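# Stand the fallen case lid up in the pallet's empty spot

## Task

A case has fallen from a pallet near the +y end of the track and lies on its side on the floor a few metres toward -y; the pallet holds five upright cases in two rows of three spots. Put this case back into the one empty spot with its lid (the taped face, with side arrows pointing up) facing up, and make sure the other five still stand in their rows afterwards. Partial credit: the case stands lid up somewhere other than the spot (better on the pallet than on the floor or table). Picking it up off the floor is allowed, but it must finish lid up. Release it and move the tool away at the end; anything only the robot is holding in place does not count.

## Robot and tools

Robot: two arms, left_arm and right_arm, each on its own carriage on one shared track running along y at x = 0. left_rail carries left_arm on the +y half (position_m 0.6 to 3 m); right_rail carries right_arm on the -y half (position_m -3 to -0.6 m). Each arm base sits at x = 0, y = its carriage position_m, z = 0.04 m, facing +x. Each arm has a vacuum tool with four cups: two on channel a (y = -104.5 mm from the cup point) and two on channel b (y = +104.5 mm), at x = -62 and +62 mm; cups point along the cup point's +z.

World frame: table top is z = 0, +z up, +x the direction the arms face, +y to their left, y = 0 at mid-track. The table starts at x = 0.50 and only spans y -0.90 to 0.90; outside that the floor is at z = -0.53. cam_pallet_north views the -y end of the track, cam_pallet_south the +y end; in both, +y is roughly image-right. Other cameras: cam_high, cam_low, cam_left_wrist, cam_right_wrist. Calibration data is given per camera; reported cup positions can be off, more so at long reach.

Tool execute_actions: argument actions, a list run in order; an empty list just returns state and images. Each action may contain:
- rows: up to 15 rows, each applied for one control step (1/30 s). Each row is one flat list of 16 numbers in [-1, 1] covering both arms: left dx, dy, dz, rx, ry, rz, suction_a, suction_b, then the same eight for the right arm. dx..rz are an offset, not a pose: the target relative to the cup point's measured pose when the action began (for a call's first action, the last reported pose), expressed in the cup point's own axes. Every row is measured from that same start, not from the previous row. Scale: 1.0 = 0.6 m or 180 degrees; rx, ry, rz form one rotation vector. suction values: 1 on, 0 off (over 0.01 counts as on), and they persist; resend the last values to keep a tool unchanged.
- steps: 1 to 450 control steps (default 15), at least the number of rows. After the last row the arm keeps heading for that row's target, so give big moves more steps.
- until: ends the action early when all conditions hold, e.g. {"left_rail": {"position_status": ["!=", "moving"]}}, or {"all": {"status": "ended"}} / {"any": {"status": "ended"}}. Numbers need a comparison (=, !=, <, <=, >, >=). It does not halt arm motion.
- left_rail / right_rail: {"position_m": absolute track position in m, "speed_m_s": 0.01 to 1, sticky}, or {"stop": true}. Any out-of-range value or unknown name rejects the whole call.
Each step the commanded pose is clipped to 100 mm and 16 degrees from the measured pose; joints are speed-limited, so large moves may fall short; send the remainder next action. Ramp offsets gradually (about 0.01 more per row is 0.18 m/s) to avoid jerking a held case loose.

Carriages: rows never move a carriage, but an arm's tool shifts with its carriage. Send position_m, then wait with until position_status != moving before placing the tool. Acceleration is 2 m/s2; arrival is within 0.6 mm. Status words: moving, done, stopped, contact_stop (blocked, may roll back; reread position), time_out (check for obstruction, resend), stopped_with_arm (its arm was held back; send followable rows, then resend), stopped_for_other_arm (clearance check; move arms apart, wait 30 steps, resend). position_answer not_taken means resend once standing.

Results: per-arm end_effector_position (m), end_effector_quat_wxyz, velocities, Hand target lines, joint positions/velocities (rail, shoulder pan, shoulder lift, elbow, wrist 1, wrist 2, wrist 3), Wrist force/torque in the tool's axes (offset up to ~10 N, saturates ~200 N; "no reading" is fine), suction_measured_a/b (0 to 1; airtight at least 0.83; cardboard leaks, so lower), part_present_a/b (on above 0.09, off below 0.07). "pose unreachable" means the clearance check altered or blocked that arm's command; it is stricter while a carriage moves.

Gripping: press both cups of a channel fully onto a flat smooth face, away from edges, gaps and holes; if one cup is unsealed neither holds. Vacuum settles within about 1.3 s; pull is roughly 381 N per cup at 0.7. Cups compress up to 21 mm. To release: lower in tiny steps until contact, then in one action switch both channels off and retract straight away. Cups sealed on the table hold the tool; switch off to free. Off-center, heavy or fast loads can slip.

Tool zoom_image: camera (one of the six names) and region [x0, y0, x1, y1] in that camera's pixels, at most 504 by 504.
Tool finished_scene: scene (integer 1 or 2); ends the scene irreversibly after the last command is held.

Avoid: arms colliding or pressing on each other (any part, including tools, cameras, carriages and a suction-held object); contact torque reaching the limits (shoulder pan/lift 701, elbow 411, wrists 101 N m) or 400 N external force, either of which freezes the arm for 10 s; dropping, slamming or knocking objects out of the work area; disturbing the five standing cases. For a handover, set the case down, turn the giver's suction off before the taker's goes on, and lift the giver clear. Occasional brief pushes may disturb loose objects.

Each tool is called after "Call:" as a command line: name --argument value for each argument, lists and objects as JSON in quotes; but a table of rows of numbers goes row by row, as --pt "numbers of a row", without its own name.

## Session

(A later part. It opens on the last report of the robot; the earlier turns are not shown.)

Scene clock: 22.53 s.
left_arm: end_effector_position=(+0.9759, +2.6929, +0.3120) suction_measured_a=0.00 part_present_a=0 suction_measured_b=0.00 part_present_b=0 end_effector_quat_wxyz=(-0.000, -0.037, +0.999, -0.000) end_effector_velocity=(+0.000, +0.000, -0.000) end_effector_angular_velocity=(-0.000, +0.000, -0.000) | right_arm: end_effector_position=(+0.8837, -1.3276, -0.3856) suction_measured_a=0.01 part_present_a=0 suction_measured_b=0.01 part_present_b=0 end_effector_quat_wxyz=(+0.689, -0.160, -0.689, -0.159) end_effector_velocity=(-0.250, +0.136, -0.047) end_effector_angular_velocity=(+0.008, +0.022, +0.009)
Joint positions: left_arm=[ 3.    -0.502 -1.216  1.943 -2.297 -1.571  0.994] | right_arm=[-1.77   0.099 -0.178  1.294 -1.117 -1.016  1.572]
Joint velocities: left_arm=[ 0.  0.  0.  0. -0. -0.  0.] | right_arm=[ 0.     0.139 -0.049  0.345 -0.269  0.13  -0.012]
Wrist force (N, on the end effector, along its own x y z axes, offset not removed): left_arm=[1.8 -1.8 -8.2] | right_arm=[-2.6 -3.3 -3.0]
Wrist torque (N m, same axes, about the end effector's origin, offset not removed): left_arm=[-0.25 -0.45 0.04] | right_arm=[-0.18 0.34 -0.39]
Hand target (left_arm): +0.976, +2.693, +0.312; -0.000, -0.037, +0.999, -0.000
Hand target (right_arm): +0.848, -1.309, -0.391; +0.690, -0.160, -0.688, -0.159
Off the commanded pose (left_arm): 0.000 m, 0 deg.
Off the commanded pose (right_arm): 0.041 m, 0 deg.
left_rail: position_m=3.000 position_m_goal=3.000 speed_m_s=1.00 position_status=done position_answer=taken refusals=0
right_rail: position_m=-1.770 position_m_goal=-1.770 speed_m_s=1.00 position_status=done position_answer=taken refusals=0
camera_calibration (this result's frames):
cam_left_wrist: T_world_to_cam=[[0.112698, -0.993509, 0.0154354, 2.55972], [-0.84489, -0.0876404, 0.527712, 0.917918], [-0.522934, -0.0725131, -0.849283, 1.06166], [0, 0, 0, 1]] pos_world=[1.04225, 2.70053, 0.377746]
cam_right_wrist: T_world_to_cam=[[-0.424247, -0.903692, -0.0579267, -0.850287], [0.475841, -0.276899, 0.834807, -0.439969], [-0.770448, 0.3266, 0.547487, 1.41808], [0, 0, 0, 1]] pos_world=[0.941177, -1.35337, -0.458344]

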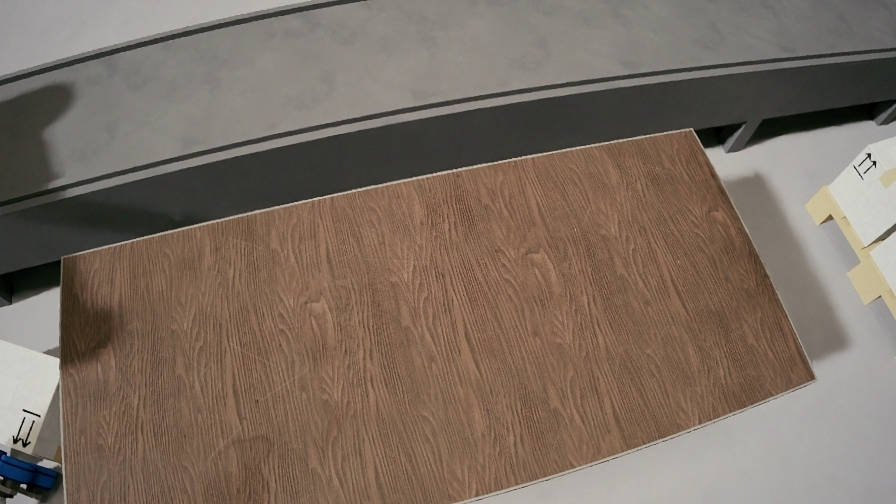

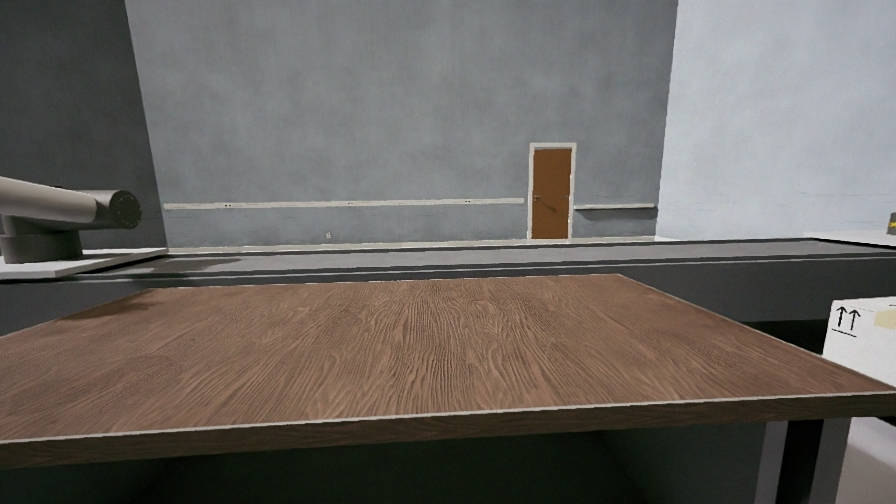

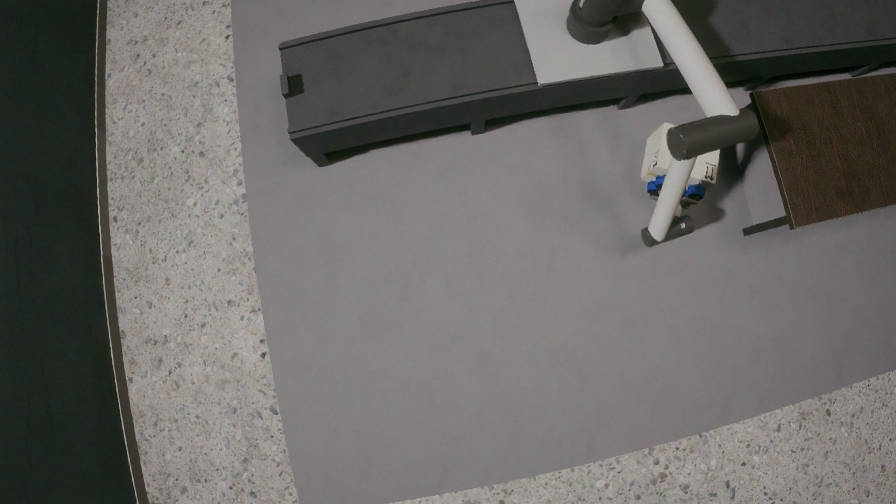

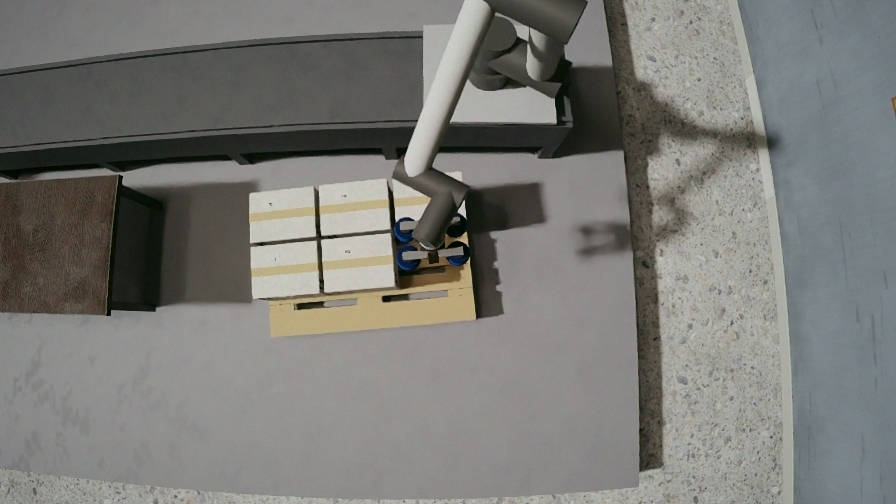

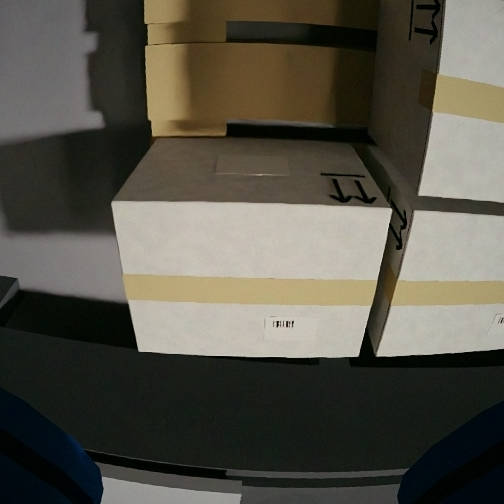

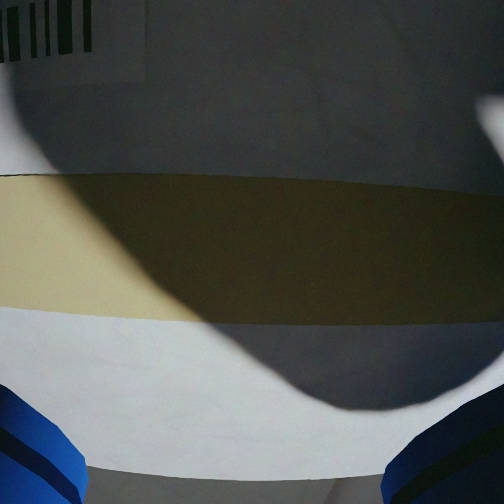

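Call:
execute_actions --actions '[]'

Scene clock: 23.77 s.
left_arm: end_effector_position=(+0.9759, +2.6929, +0.3120) suction_measured_a=0.00 part_present_a=0 suction_measured_b=0.00 part_present_b=0 end_effector_quat_wxyz=(-0.000, -0.037, +0.999, -0.000) end_effector_velocity=(-0.000, -0.000, -0.000) end_effector_angular_velocity=(+0.000, +0.000, -0.000) | right_arm: end_effector_position=(+0.8483, -1.3093, -0.3908) suction_measured_a=0.96 part_present_a=1 suction_measured_b=0.96 part_present_b=1 end_effector_quat_wxyz=(+0.690, -0.160, -0.688, -0.159) end_effector_velocity=(-0.000, +0.000, -0.000) end_effector_angular_velocity=(-0.000, +0.000, +0.000)
Joint positions: left_arm=[ 3.    -0.502 -1.216  1.943 -2.297 -1.571  0.994] | right_arm=[-1.77   0.118 -0.186  1.344 -1.155 -0.998  1.571]
Joint velocities: left_arm=[ 0. -0.  0. -0.  0. -0.  0.] | right_arm=[ 0.  0.  0.  0. -0.  0. -0.]
Wrist force (N, on the end effector, along its own x y z axes, offset not removed): left_arm=[0.8 -3.0 -7.0] | right_arm=[200.0 -11.6 -97.3]
Wrist torque (N m, same axes, about the end effector's origin, offset not removed): left_arm=[-0.13 -0.17 -0.03] | right_arm=[-1.12 -6.80 9.14]
Hand target (left_arm): +0.976, +2.693, +0.312; -0.000, -0.037, +0.999, -0.000
Hand target (right_arm): +0.848, -1.309, -0.391; +0.690, -0.160, -0.688, -0.159
Off the commanded pose (left_arm): 0.000 m, 0 deg.
Off the commanded pose (right_arm): 0.002 m, 0 deg.
left_rail: position_m=3.000 position_m_goal=3.000 speed_m_s=1.00 position_status=done position_answer=taken refusals=0
right_rail: position_m=-1.770 position_m_goal=-1.770 speed_m_s=1.00 position_status=done position_answer=taken refusals=0
camera_calibration (this result's frames):
cam_left_wrist: T_world_to_cam=[[0.112698, -0.993509, 0.0154353, 2.55972], [-0.84489, -0.0876404, 0.527713, 0.917918], [-0.522935, -0.072513, -0.849283, 1.06166], [0, 0, 0, 1]] pos_world=[1.04225, 2.70053, 0.377746]
cam_right_wrist: T_world_to_cam=[[-0.423706, -0.903958, -0.0577306, -0.849773], [0.477971, -0.277265, 0.833467, -0.416526], [-0.769426, 0.325552, 0.549545, 1.38632], [0, 0, 0, 1]] pos_world=[0.905702, -1.33497, -0.463742]

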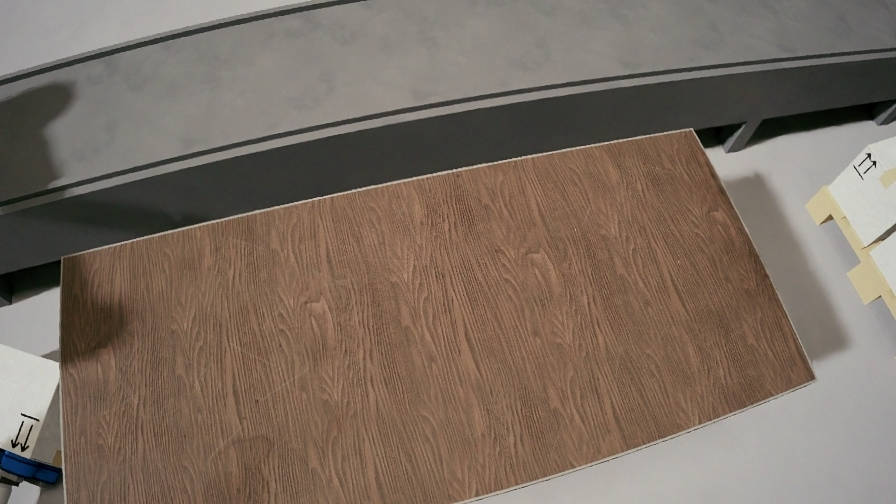

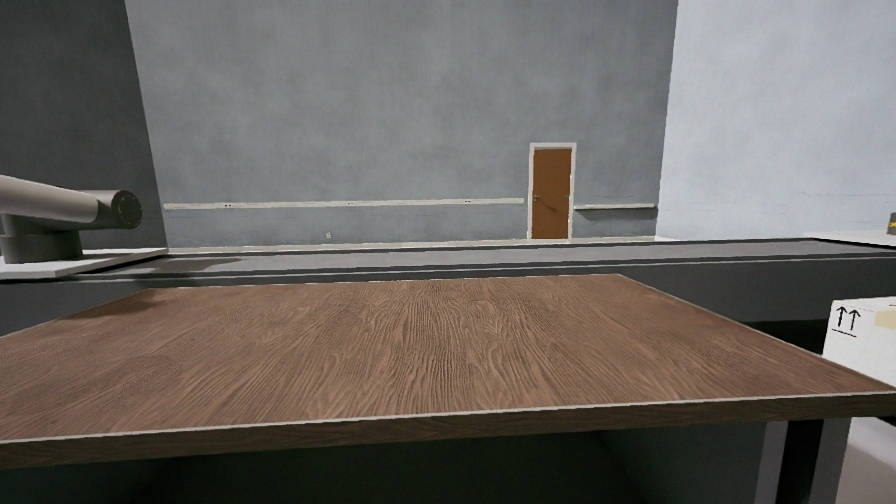

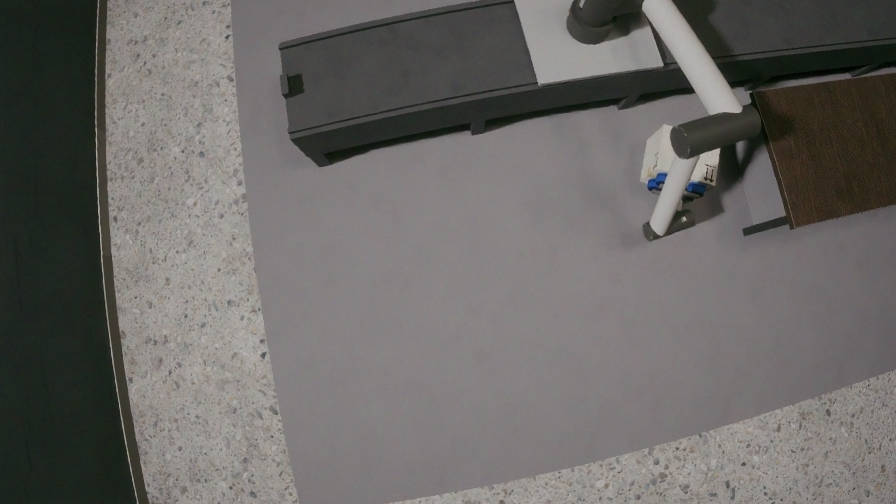

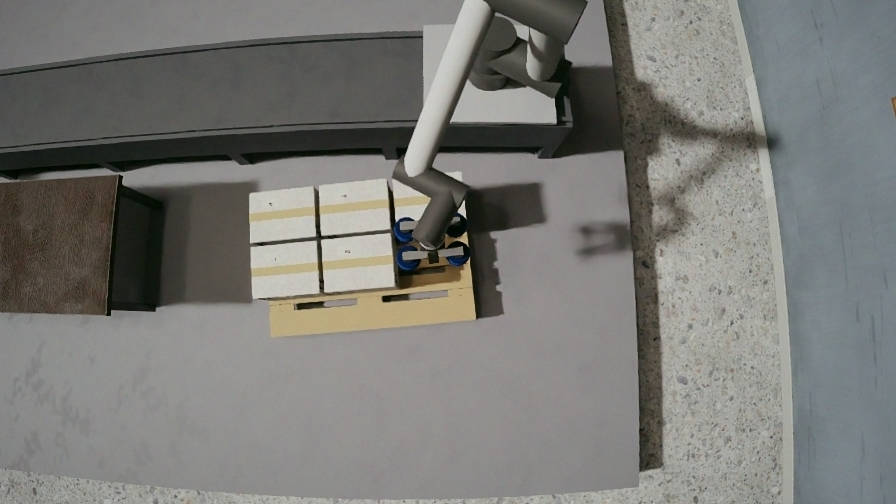

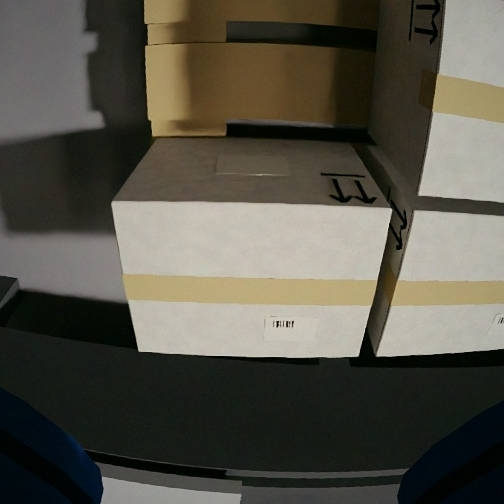

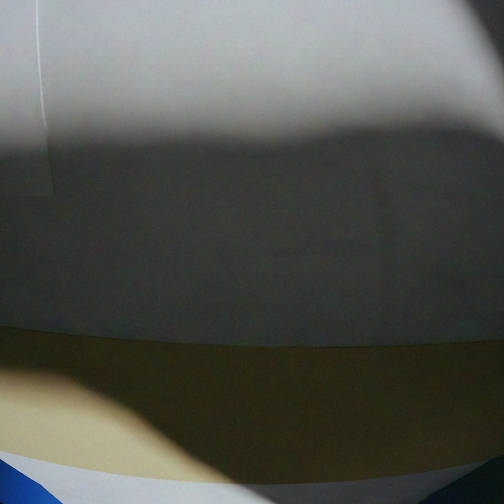

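Call:
execute_actions --actions '[{"rows": [ [0,0,0,0,0,0,0,0, 0.001,0,0,0,0,0,1,1], [0,0,0,0,0,0,0,0, 0.004,0,0,0,0,0,1,1], [0,0,0,0,0,0,0,0, 0.009,0,0,0,0,0,1,1], [0,0,0,0,0,0,0,0, 0.016,0,0,0,0,0,1,1], [0,0,0,0,0,0,0,0, 0.025,0,0,0,0,0,1,1], [0,0,0,0,0,0,0,0, 0.036,0,0,0,0,0,1,1], [0,0,0,0,0,0,0,0, 0.049,0,0,0,0,0,1,1], [0,0,0,0,0,0,0,0, 0.064,0,0,0,0,0,1,1], [0,0,0,0,0,0,0,0, 0.081,0,0,0,0,0,1,1], [0,0,0,0,0,0,0,0, 0.100,0,0,0,0,0,1,1], [0,0,0,0,0,0,0,0, 0.121,0,0,0,0,0,1,1], [0,0,0,0,0,0,0,0, 0.144,0,0,0,0,0,1,1], [0,0,0,0,0,0,0,0, 0.169,0,0,0,0,0,1,1], [0,0,0,0,0,0,0,0, 0.196,0,0,0,0,0,1,1], [0,0,0,0,0,0,0,0, 0.225,0,0,0,0,0,1,1] ], "steps": 15}, {"right_rail": {"position_m": -2.15}, "rows": [ [0,0,0,0,0,0,0,0, 1.0,0.15,0.025,0.0002,-0.0007,-0.0002,1,1], [0,0,0,0,0,0,0,0, 1.0,0.30,0.050,0.0007,-0.0027,-0.0007,1,1], [0,0,0,0,0,0,0,0, 1.0,0.45,0.075,0.0017,-0.0061,-0.0017,1,1], [0,0,0,0,0,0,0,0, 1.0,0.60,0.100,0.0029,-0.0108,-0.0029,1,1], [0,0,0,0,0,0,0,0, 1.0,0.7408,0.1252,0.0046,-0.0169,-0.0046,1,1], [0,0,0,0,0,0,0,0, 1.0,0.7408,0.1252,0.0066,-0.0243,-0.0066,1,1], [0,0,0,0,0,0,0,0, 1.0,0.7408,0.1252,0.0090,-0.0331,-0.0090,1,1], [0,0,0,0,0,0,0,0, 1.0,0.7408,0.1252,0.0117,-0.0432,-0.0117,1,1], [0,0,0,0,0,0,0,0, 1.0,0.7408,0.1252,0.0149,-0.0547,-0.0149,1,1], [0,0,0,0,0,0,0,0, 1.0,0.7408,0.1252,0.0183,-0.0673,-0.0183,1,1], [0,0,0,0,0,0,0,0, 1.0,0.7408,0.1252,0.0221,-0.0815,-0.0221,1,1], [0,0,0,0,0,0,0,0, 1.0,0.7408,0.1252,0.0264,-0.0971,-0.0264,1,1], [0,0,0,0,0,0,0,0, 1.0,0.7408,0.1252,0.0310,-0.1142,-0.0310,1,1], [0,0,0,0,0,0,0,0, 1.0,0.7408,0.1252,0.1326,-0.4880,-0.1326,1,1] ], "steps": 45}]'

Scene clock: 26.83 s.
left_arm: end_effector_position=(+0.9759, +2.6929, +0.3120) suction_measured_a=0.00 part_present_a=0 suction_measured_b=0.00 part_present_b=0 end_effector_quat_wxyz=(-0.000, -0.037, +0.999, -0.000) end_effector_velocity=(-0.000, +0.000, +0.000) end_effector_angular_velocity=(-0.000, -0.000, -0.000) | right_arm: end_effector_position=(+0.9696, -1.2704, +0.2639) suction_measured_a=0.96 part_present_a=1 suction_measured_b=0.96 part_present_b=1 end_effector_quat_wxyz=(-0.052, -0.027, +0.998, +0.015) end_effector_velocity=(+0.056, +0.110, +0.115) end_effector_angular_velocity=(-0.212, -0.762, +0.161)
Joint positions: left_arm=[ 3.    -0.502 -1.216  1.943 -2.297 -1.571  0.994] | right_arm=[-2.15   0.565 -0.9    1.463 -2.06  -1.491  2.079]
Joint velocities: left_arm=[ 0.  0. -0.  0. -0. -0.  0.] | right_arm=[ 0.     0.179 -0.046 -0.002 -0.486 -0.584  0.061]
Wrist force (N, on the end effector, along its own x y z axes, offset not removed): left_arm=[-3.7 -6.8 -5.6] | right_arm=[-2.5 5.7 -61.5]
Wrist torque (N m, same axes, about the end effector's origin, offset not removed): left_arm=[-1.20 0.42 -0.09] | right_arm=[0.72 -0.31 -0.12]
Hand target (left_arm): +0.976, +2.693, +0.312; -0.000, -0.037, +0.999, -0.000
Hand target (right_arm): +0.977, -1.257, +0.278; -0.004, -0.037, +0.999, -0.000
Off the commanded pose (left_arm): 0.000 m, 0 deg.
Off the commanded pose (right_arm): 0.020 m, 6 deg.
left_rail: position_m=3.000 position_m_goal=3.000 speed_m_s=1.00 position_status=done position_answer=taken refusals=0
right_rail: position_m=-2.150 position_m_goal=-2.150 speed_m_s=1.00 position_status=done position_answer=taken refusals=0
camera_calibration (this result's frames):
cam_left_wrist: T_world_to_cam=[[0.112698, -0.99351, 0.0154222, 2.55972], [-0.844879, -0.0876461, 0.527728, 0.917931], [-0.522951, -0.0725037, -0.849273, 1.06163], [0, 0, 0, 1]] pos_world=[1.04225, 2.70053, 0.377722]
cam_right_wrist: T_world_to_cam=[[0.111938, -0.993438, -0.0234538, -1.36751], [-0.768966, -0.101546, 0.631173, 0.476246], [-0.629413, -0.0526171, -0.775288, 0.840635], [0, 0, 0, 1]] pos_world=[1.0484, -1.26595, 0.319067]

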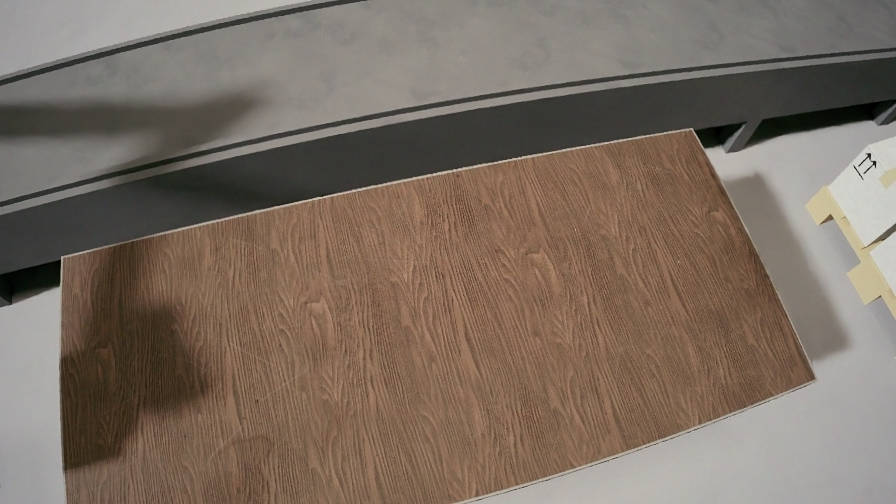

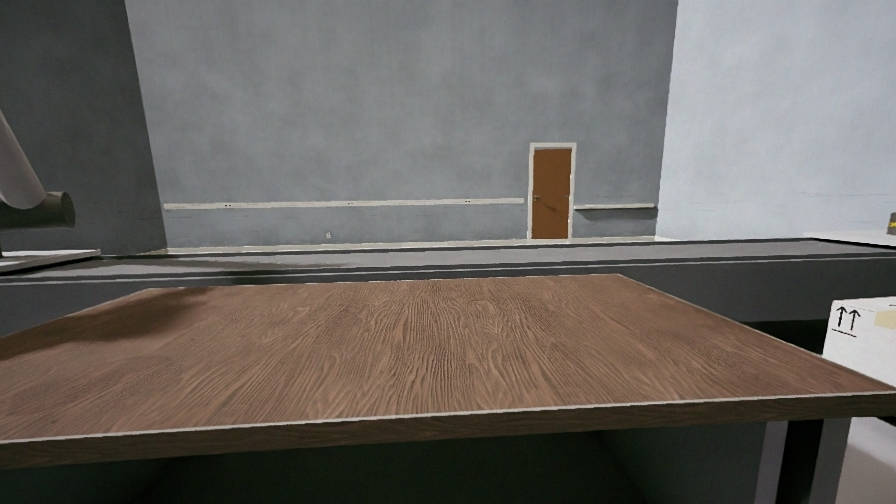

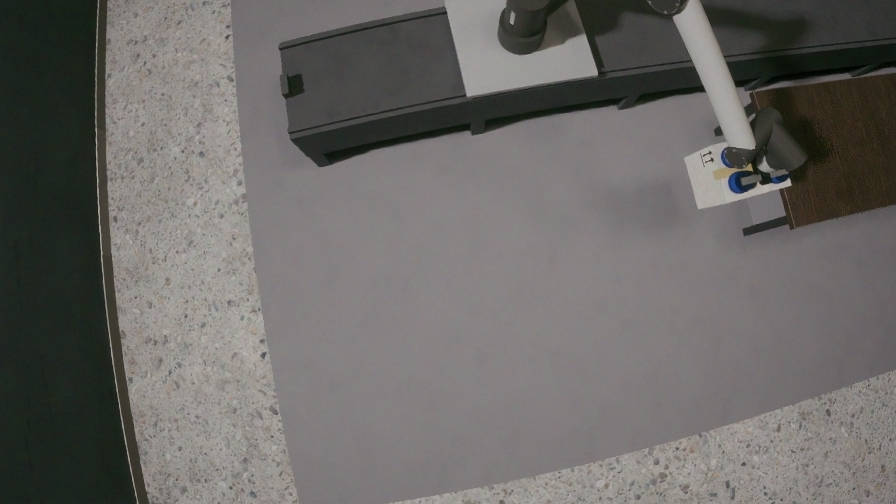

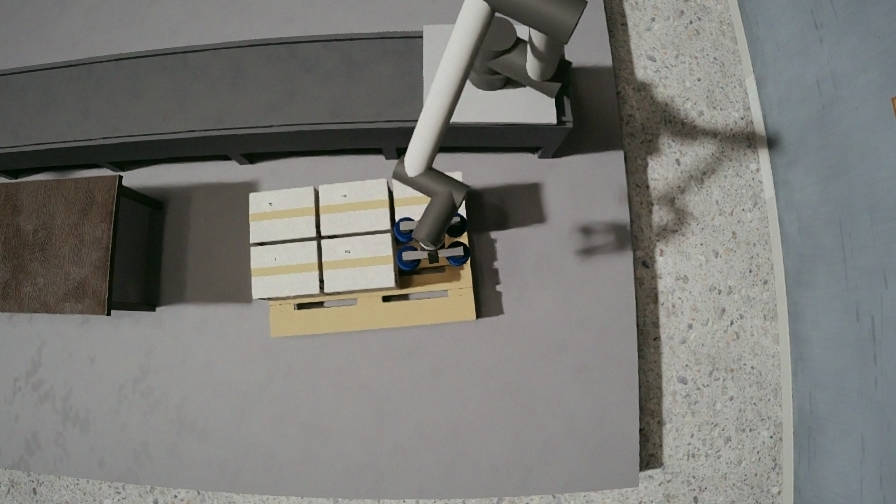

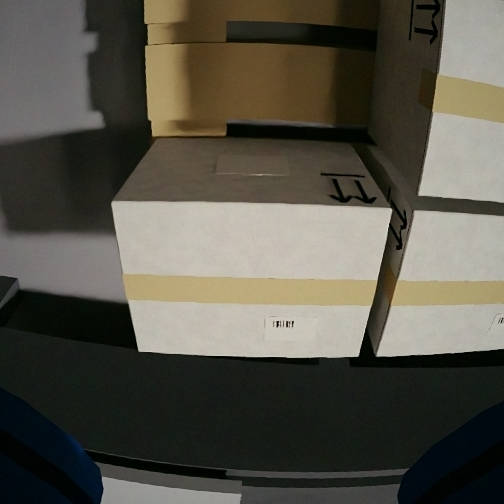

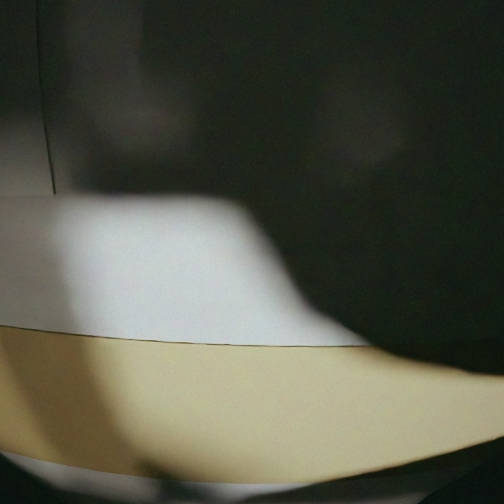

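Call:
execute_actions --actions '[]'

Scene clock: 27.80 s.
left_arm: end_effector_position=(+0.9759, +2.6929, +0.3120) suction_measured_a=0.00 part_present_a=0 suction_measured_b=0.00 part_present_b=0 end_effector_quat_wxyz=(-0.000, -0.037, +0.999, -0.000) end_effector_velocity=(-0.000, +0.000, +0.000) end_effector_angular_velocity=(-0.000, -0.000, +0.000) | right_arm: end_effector_position=(+0.9769, -1.2567, +0.2777) suction_measured_a=0.96 part_present_a=1 suction_measured_b=0.96 part_present_b=1 end_effector_quat_wxyz=(-0.004, -0.037, +0.999, -0.000) end_effector_velocity=(-0.000, +0.000, +0.000) end_effector_angular_velocity=(-0.000, -0.000, +0.000)
Joint positions: left_arm=[ 3.    -0.502 -1.216  1.943 -2.297 -1.571  0.994] | right_arm=[-2.15   0.588 -0.904  1.463 -2.124 -1.567  2.085]
Joint velocities: left_arm=[ 0. -0. -0.  0. -0.  0. -0.] | right_arm=[ 0.  0. -0. -0. -0. -0.  0.]
Wrist force (N, on the end effector, along its own x y z axes, offset not removed): left_arm=[3.6 -4.7 -5.1] | right_arm=[-1.8 -3.7 -49.2]
Wrist torque (N m, same axes, about the end effector's origin, offset not removed): left_arm=[-0.44 -0.49 0.07] | right_arm=[1.51 0.61 -0.31]
Hand target (left_arm): +0.976, +2.693, +0.312; -0.000, -0.037, +0.999, -0.000
Hand target (right_arm): +0.977, -1.257, +0.278; -0.004, -0.037, +0.999, -0.000
Off the commanded pose (left_arm): 0.000 m, 0 deg.
Off the commanded pose (right_arm): 0.001 m, 0 deg.
left_rail: position_m=3.000 position_m_goal=3.000 speed_m_s=1.00 position_status=done position_answer=taken refusals=0
right_rail: position_m=-2.150 position_m_goal=-2.150 speed_m_s=1.00 position_status=done position_answer=taken refusals=0
camera_calibration (this result's frames):
cam_left_wrist: T_world_to_cam=[[0.112698, -0.99351, 0.0154223, 2.55972], [-0.844879, -0.0876461, 0.527728, 0.917931], [-0.522951, -0.0725037, -0.849273, 1.06163], [0, 0, 0, 1]] pos_world=[1.04225, 2.70053, 0.377722]
cam_right_wrist: T_world_to_cam=[[0.13168, -0.991168, 0.0156917, -1.3817], [-0.825341, -0.100854, 0.555554, 0.551481], [-0.549065, -0.0861066, -0.831332, 0.751569], [0, 0, 0, 1]] pos_world=[1.04976, -1.24916, 0.340107]

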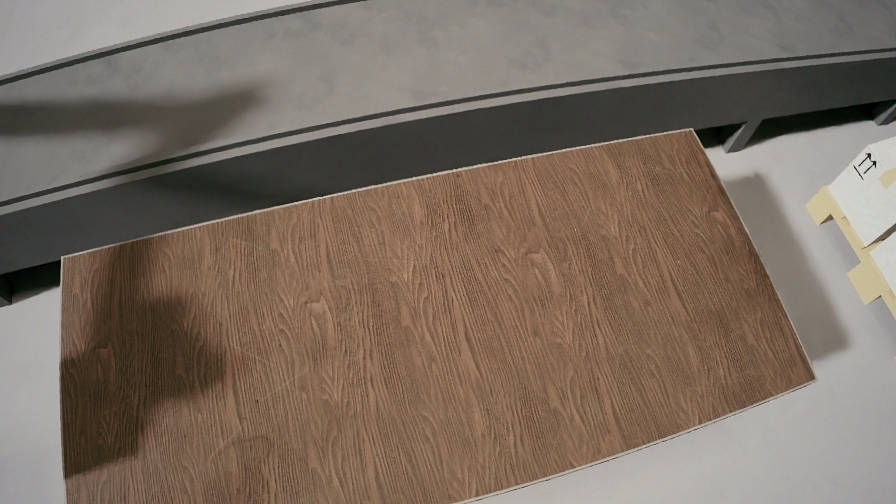

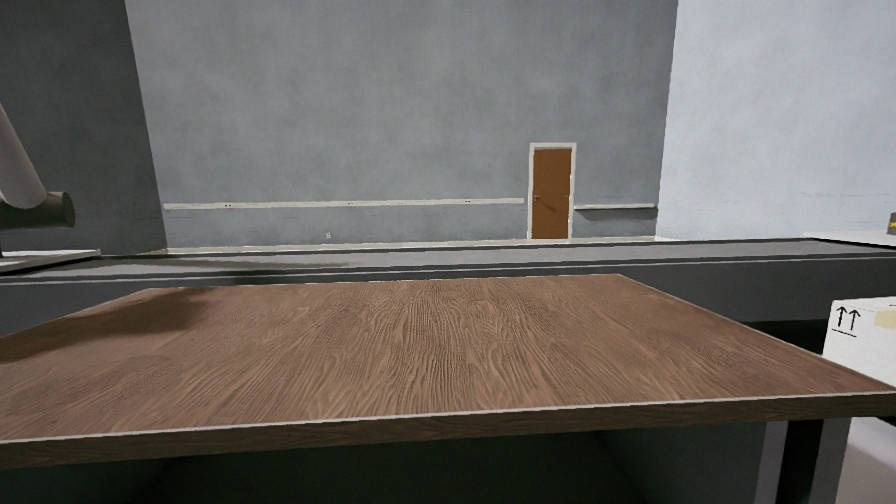

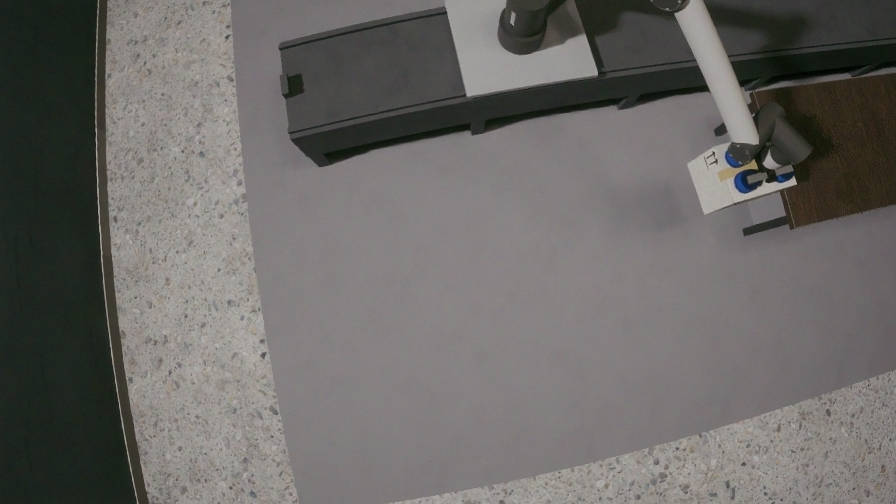

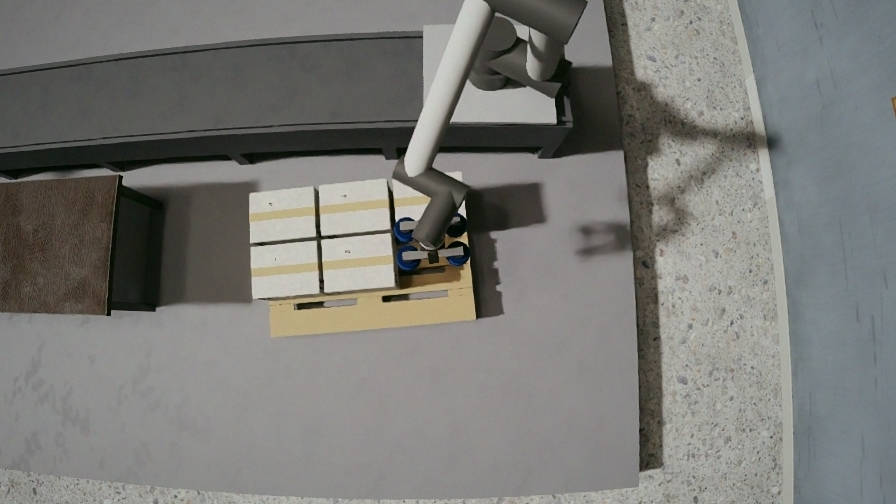

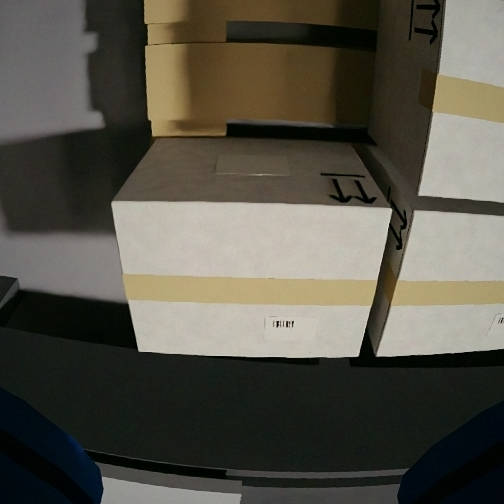

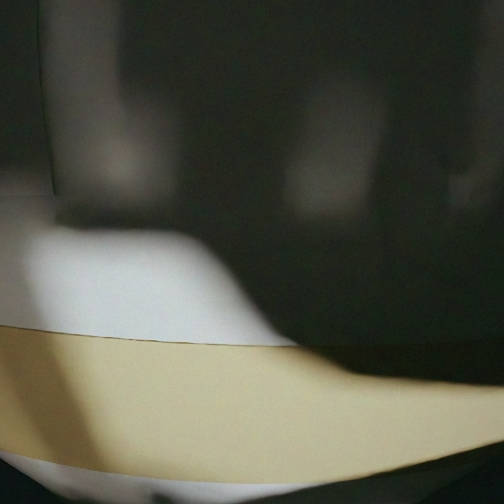

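Call:
execute_actions --actions '[{"right_rail": {"position_m": -0.6}, "rows": [ [0,0,0,0,0,0,0,0, 0,0,-0.012,0,-0.0008,0,1,1], [0,0,0,0,0,0,0,0, 0,0,-0.026,0,-0.0016,0,1,1], [0,0,0,0,0,0,0,0, 0,0,-0.038,0,-0.0022,0,1,1] ], "steps": 3}]'

Scene clock: 28.33 s.
left_arm: end_effector_position=(+0.9759, +2.6929, +0.3120) suction_measured_a=0.00 part_present_a=0 suction_measured_b=0.00 part_present_b=0 end_effector_quat_wxyz=(-0.000, -0.037, +0.999, -0.000) end_effector_velocity=(+0.000, +0.000, -0.000) end_effector_angular_velocity=(+0.000, +0.000, -0.000) | right_arm: end_effector_position=(+0.9768, -1.2523, +0.2811) suction_measured_a=0.96 part_present_a=1 suction_measured_b=0.96 part_present_b=1 end_effector_quat_wxyz=(-0.003, -0.036, +0.999, -0.000) end_effector_velocity=(+0.001, +0.131, +0.091) end_effector_angular_velocity=(+0.001, -0.026, -0.001)
Joint positions: left_arm=[ 3.    -0.502 -1.216  1.943 -2.297 -1.571  0.994] | right_arm=[-2.145  0.588 -0.906  1.462 -2.121 -1.568  2.085]
Joint velocities: left_arm=[ 0.  0.  0.  0. -0.  0.  0.] | right_arm=[ 0.132  0.001 -0.06  -0.029  0.067 -0.013  0.003]
Wrist force (N, on the end effector, along its own x y z axes, offset not removed): left_arm=[-0.1 -6.8 -6.0] | right_arm=[1.7 -27.0 -33.2]
Wrist torque (N m, same axes, about the end effector's origin, offset not removed): left_arm=[-0.72 -0.20 -0.10] | right_arm=[3.11 0.66 -0.41]
Hand target (left_arm): +0.976, +2.693, +0.312; -0.000, -0.037, +0.999, -0.000
Hand target (right_arm): +0.977, -1.243, +0.300; -0.000, -0.037, +0.999, +0.000
Off the commanded pose (left_arm): 0.000 m, 0 deg.
Off the commanded pose (right_arm): 0.019 m, 0 deg.
left_rail: position_m=3.000 position_m_goal=3.000 speed_m_s=1.00 position_status=done position_answer=taken refusals=0
right_rail: position_m=-2.145 position_m_goal=-0.600 speed_m_s=1.00 position_status=moving position_answer=taken refusals=0
camera_calibration (this result's frames):
cam_left_wrist: T_world_to_cam=[[0.112698, -0.99351, 0.0154224, 2.55972], [-0.844879, -0.0876461, 0.527728, 0.91793], [-0.522951, -0.0725039, -0.849273, 1.06163], [0, 0, 0, 1]] pos_world=[1.04225, 2.70053, 0.377722]
cam_right_wrist: T_world_to_cam=[[0.13157, -0.991175, 0.0161796, -1.37744], [-0.82589, -0.100573, 0.554789, 0.551081], [-0.548266, -0.086356, -0.831833, 0.753764], [0, 0, 0, 1]] pos_world=[1.04963, -1.24477, 0.343559]

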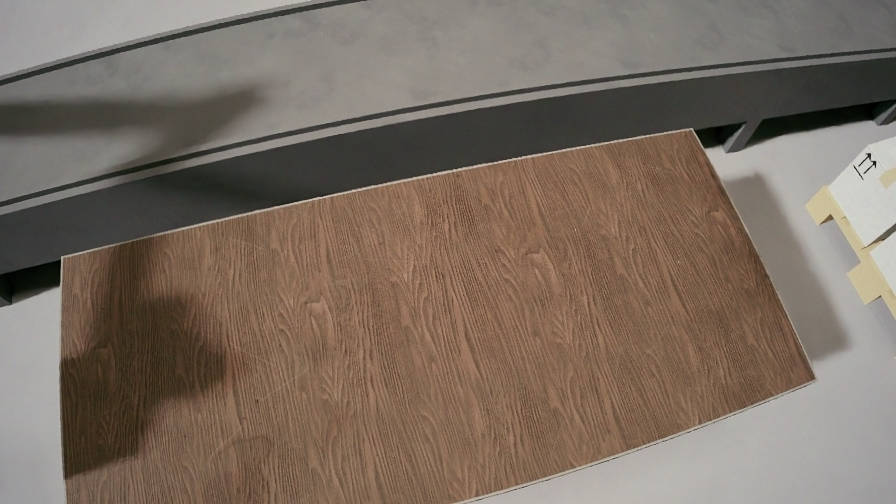

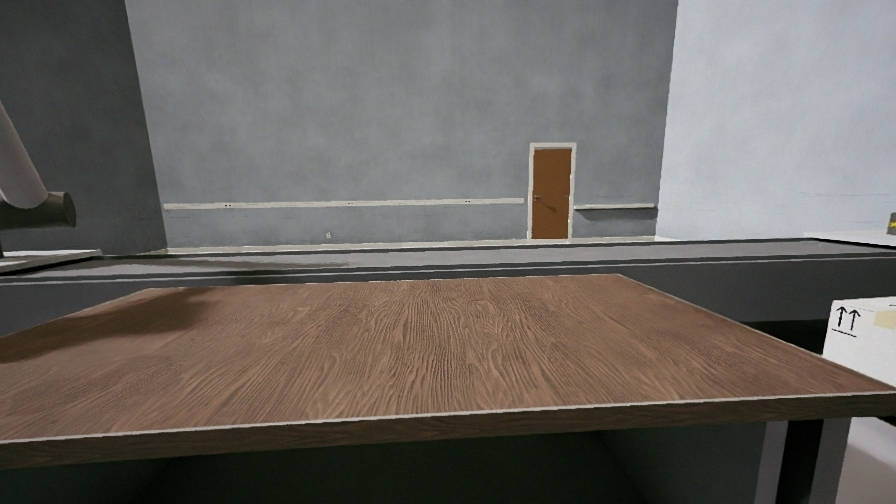

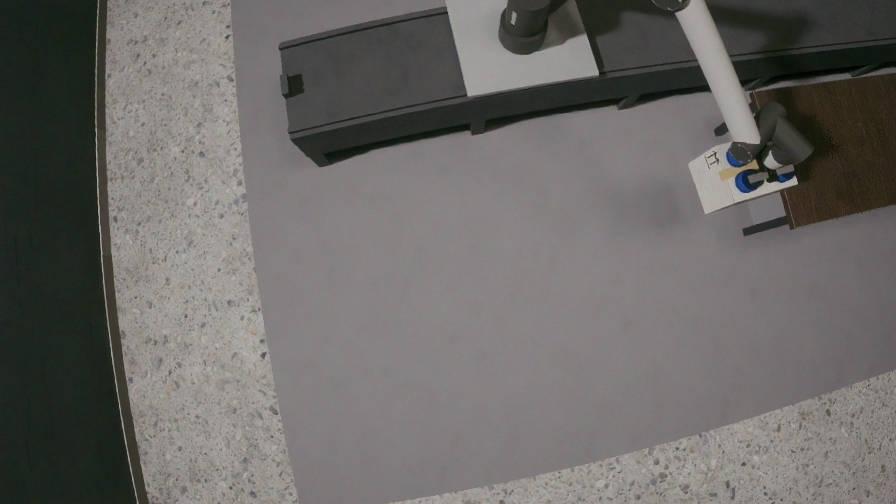

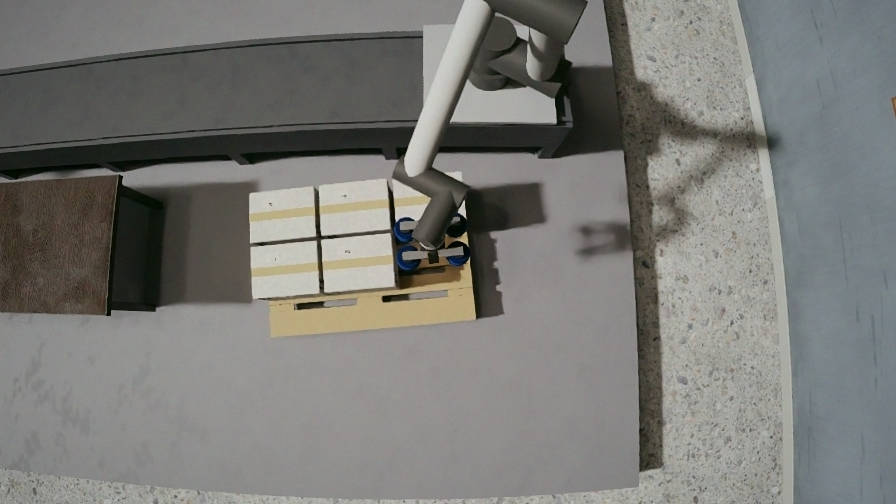

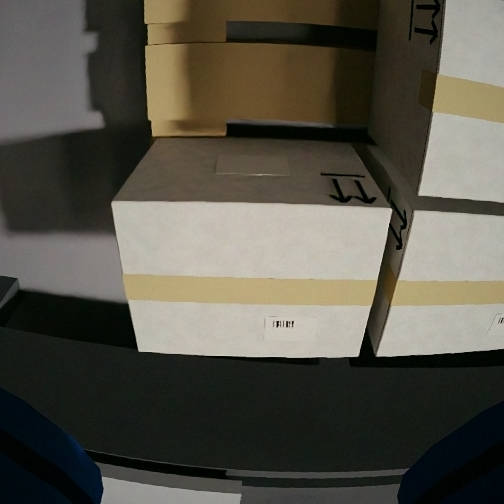

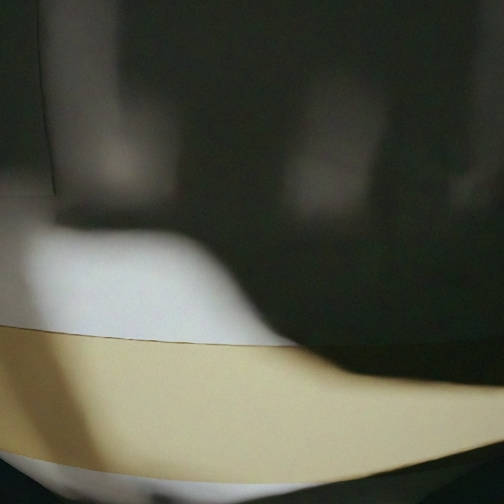

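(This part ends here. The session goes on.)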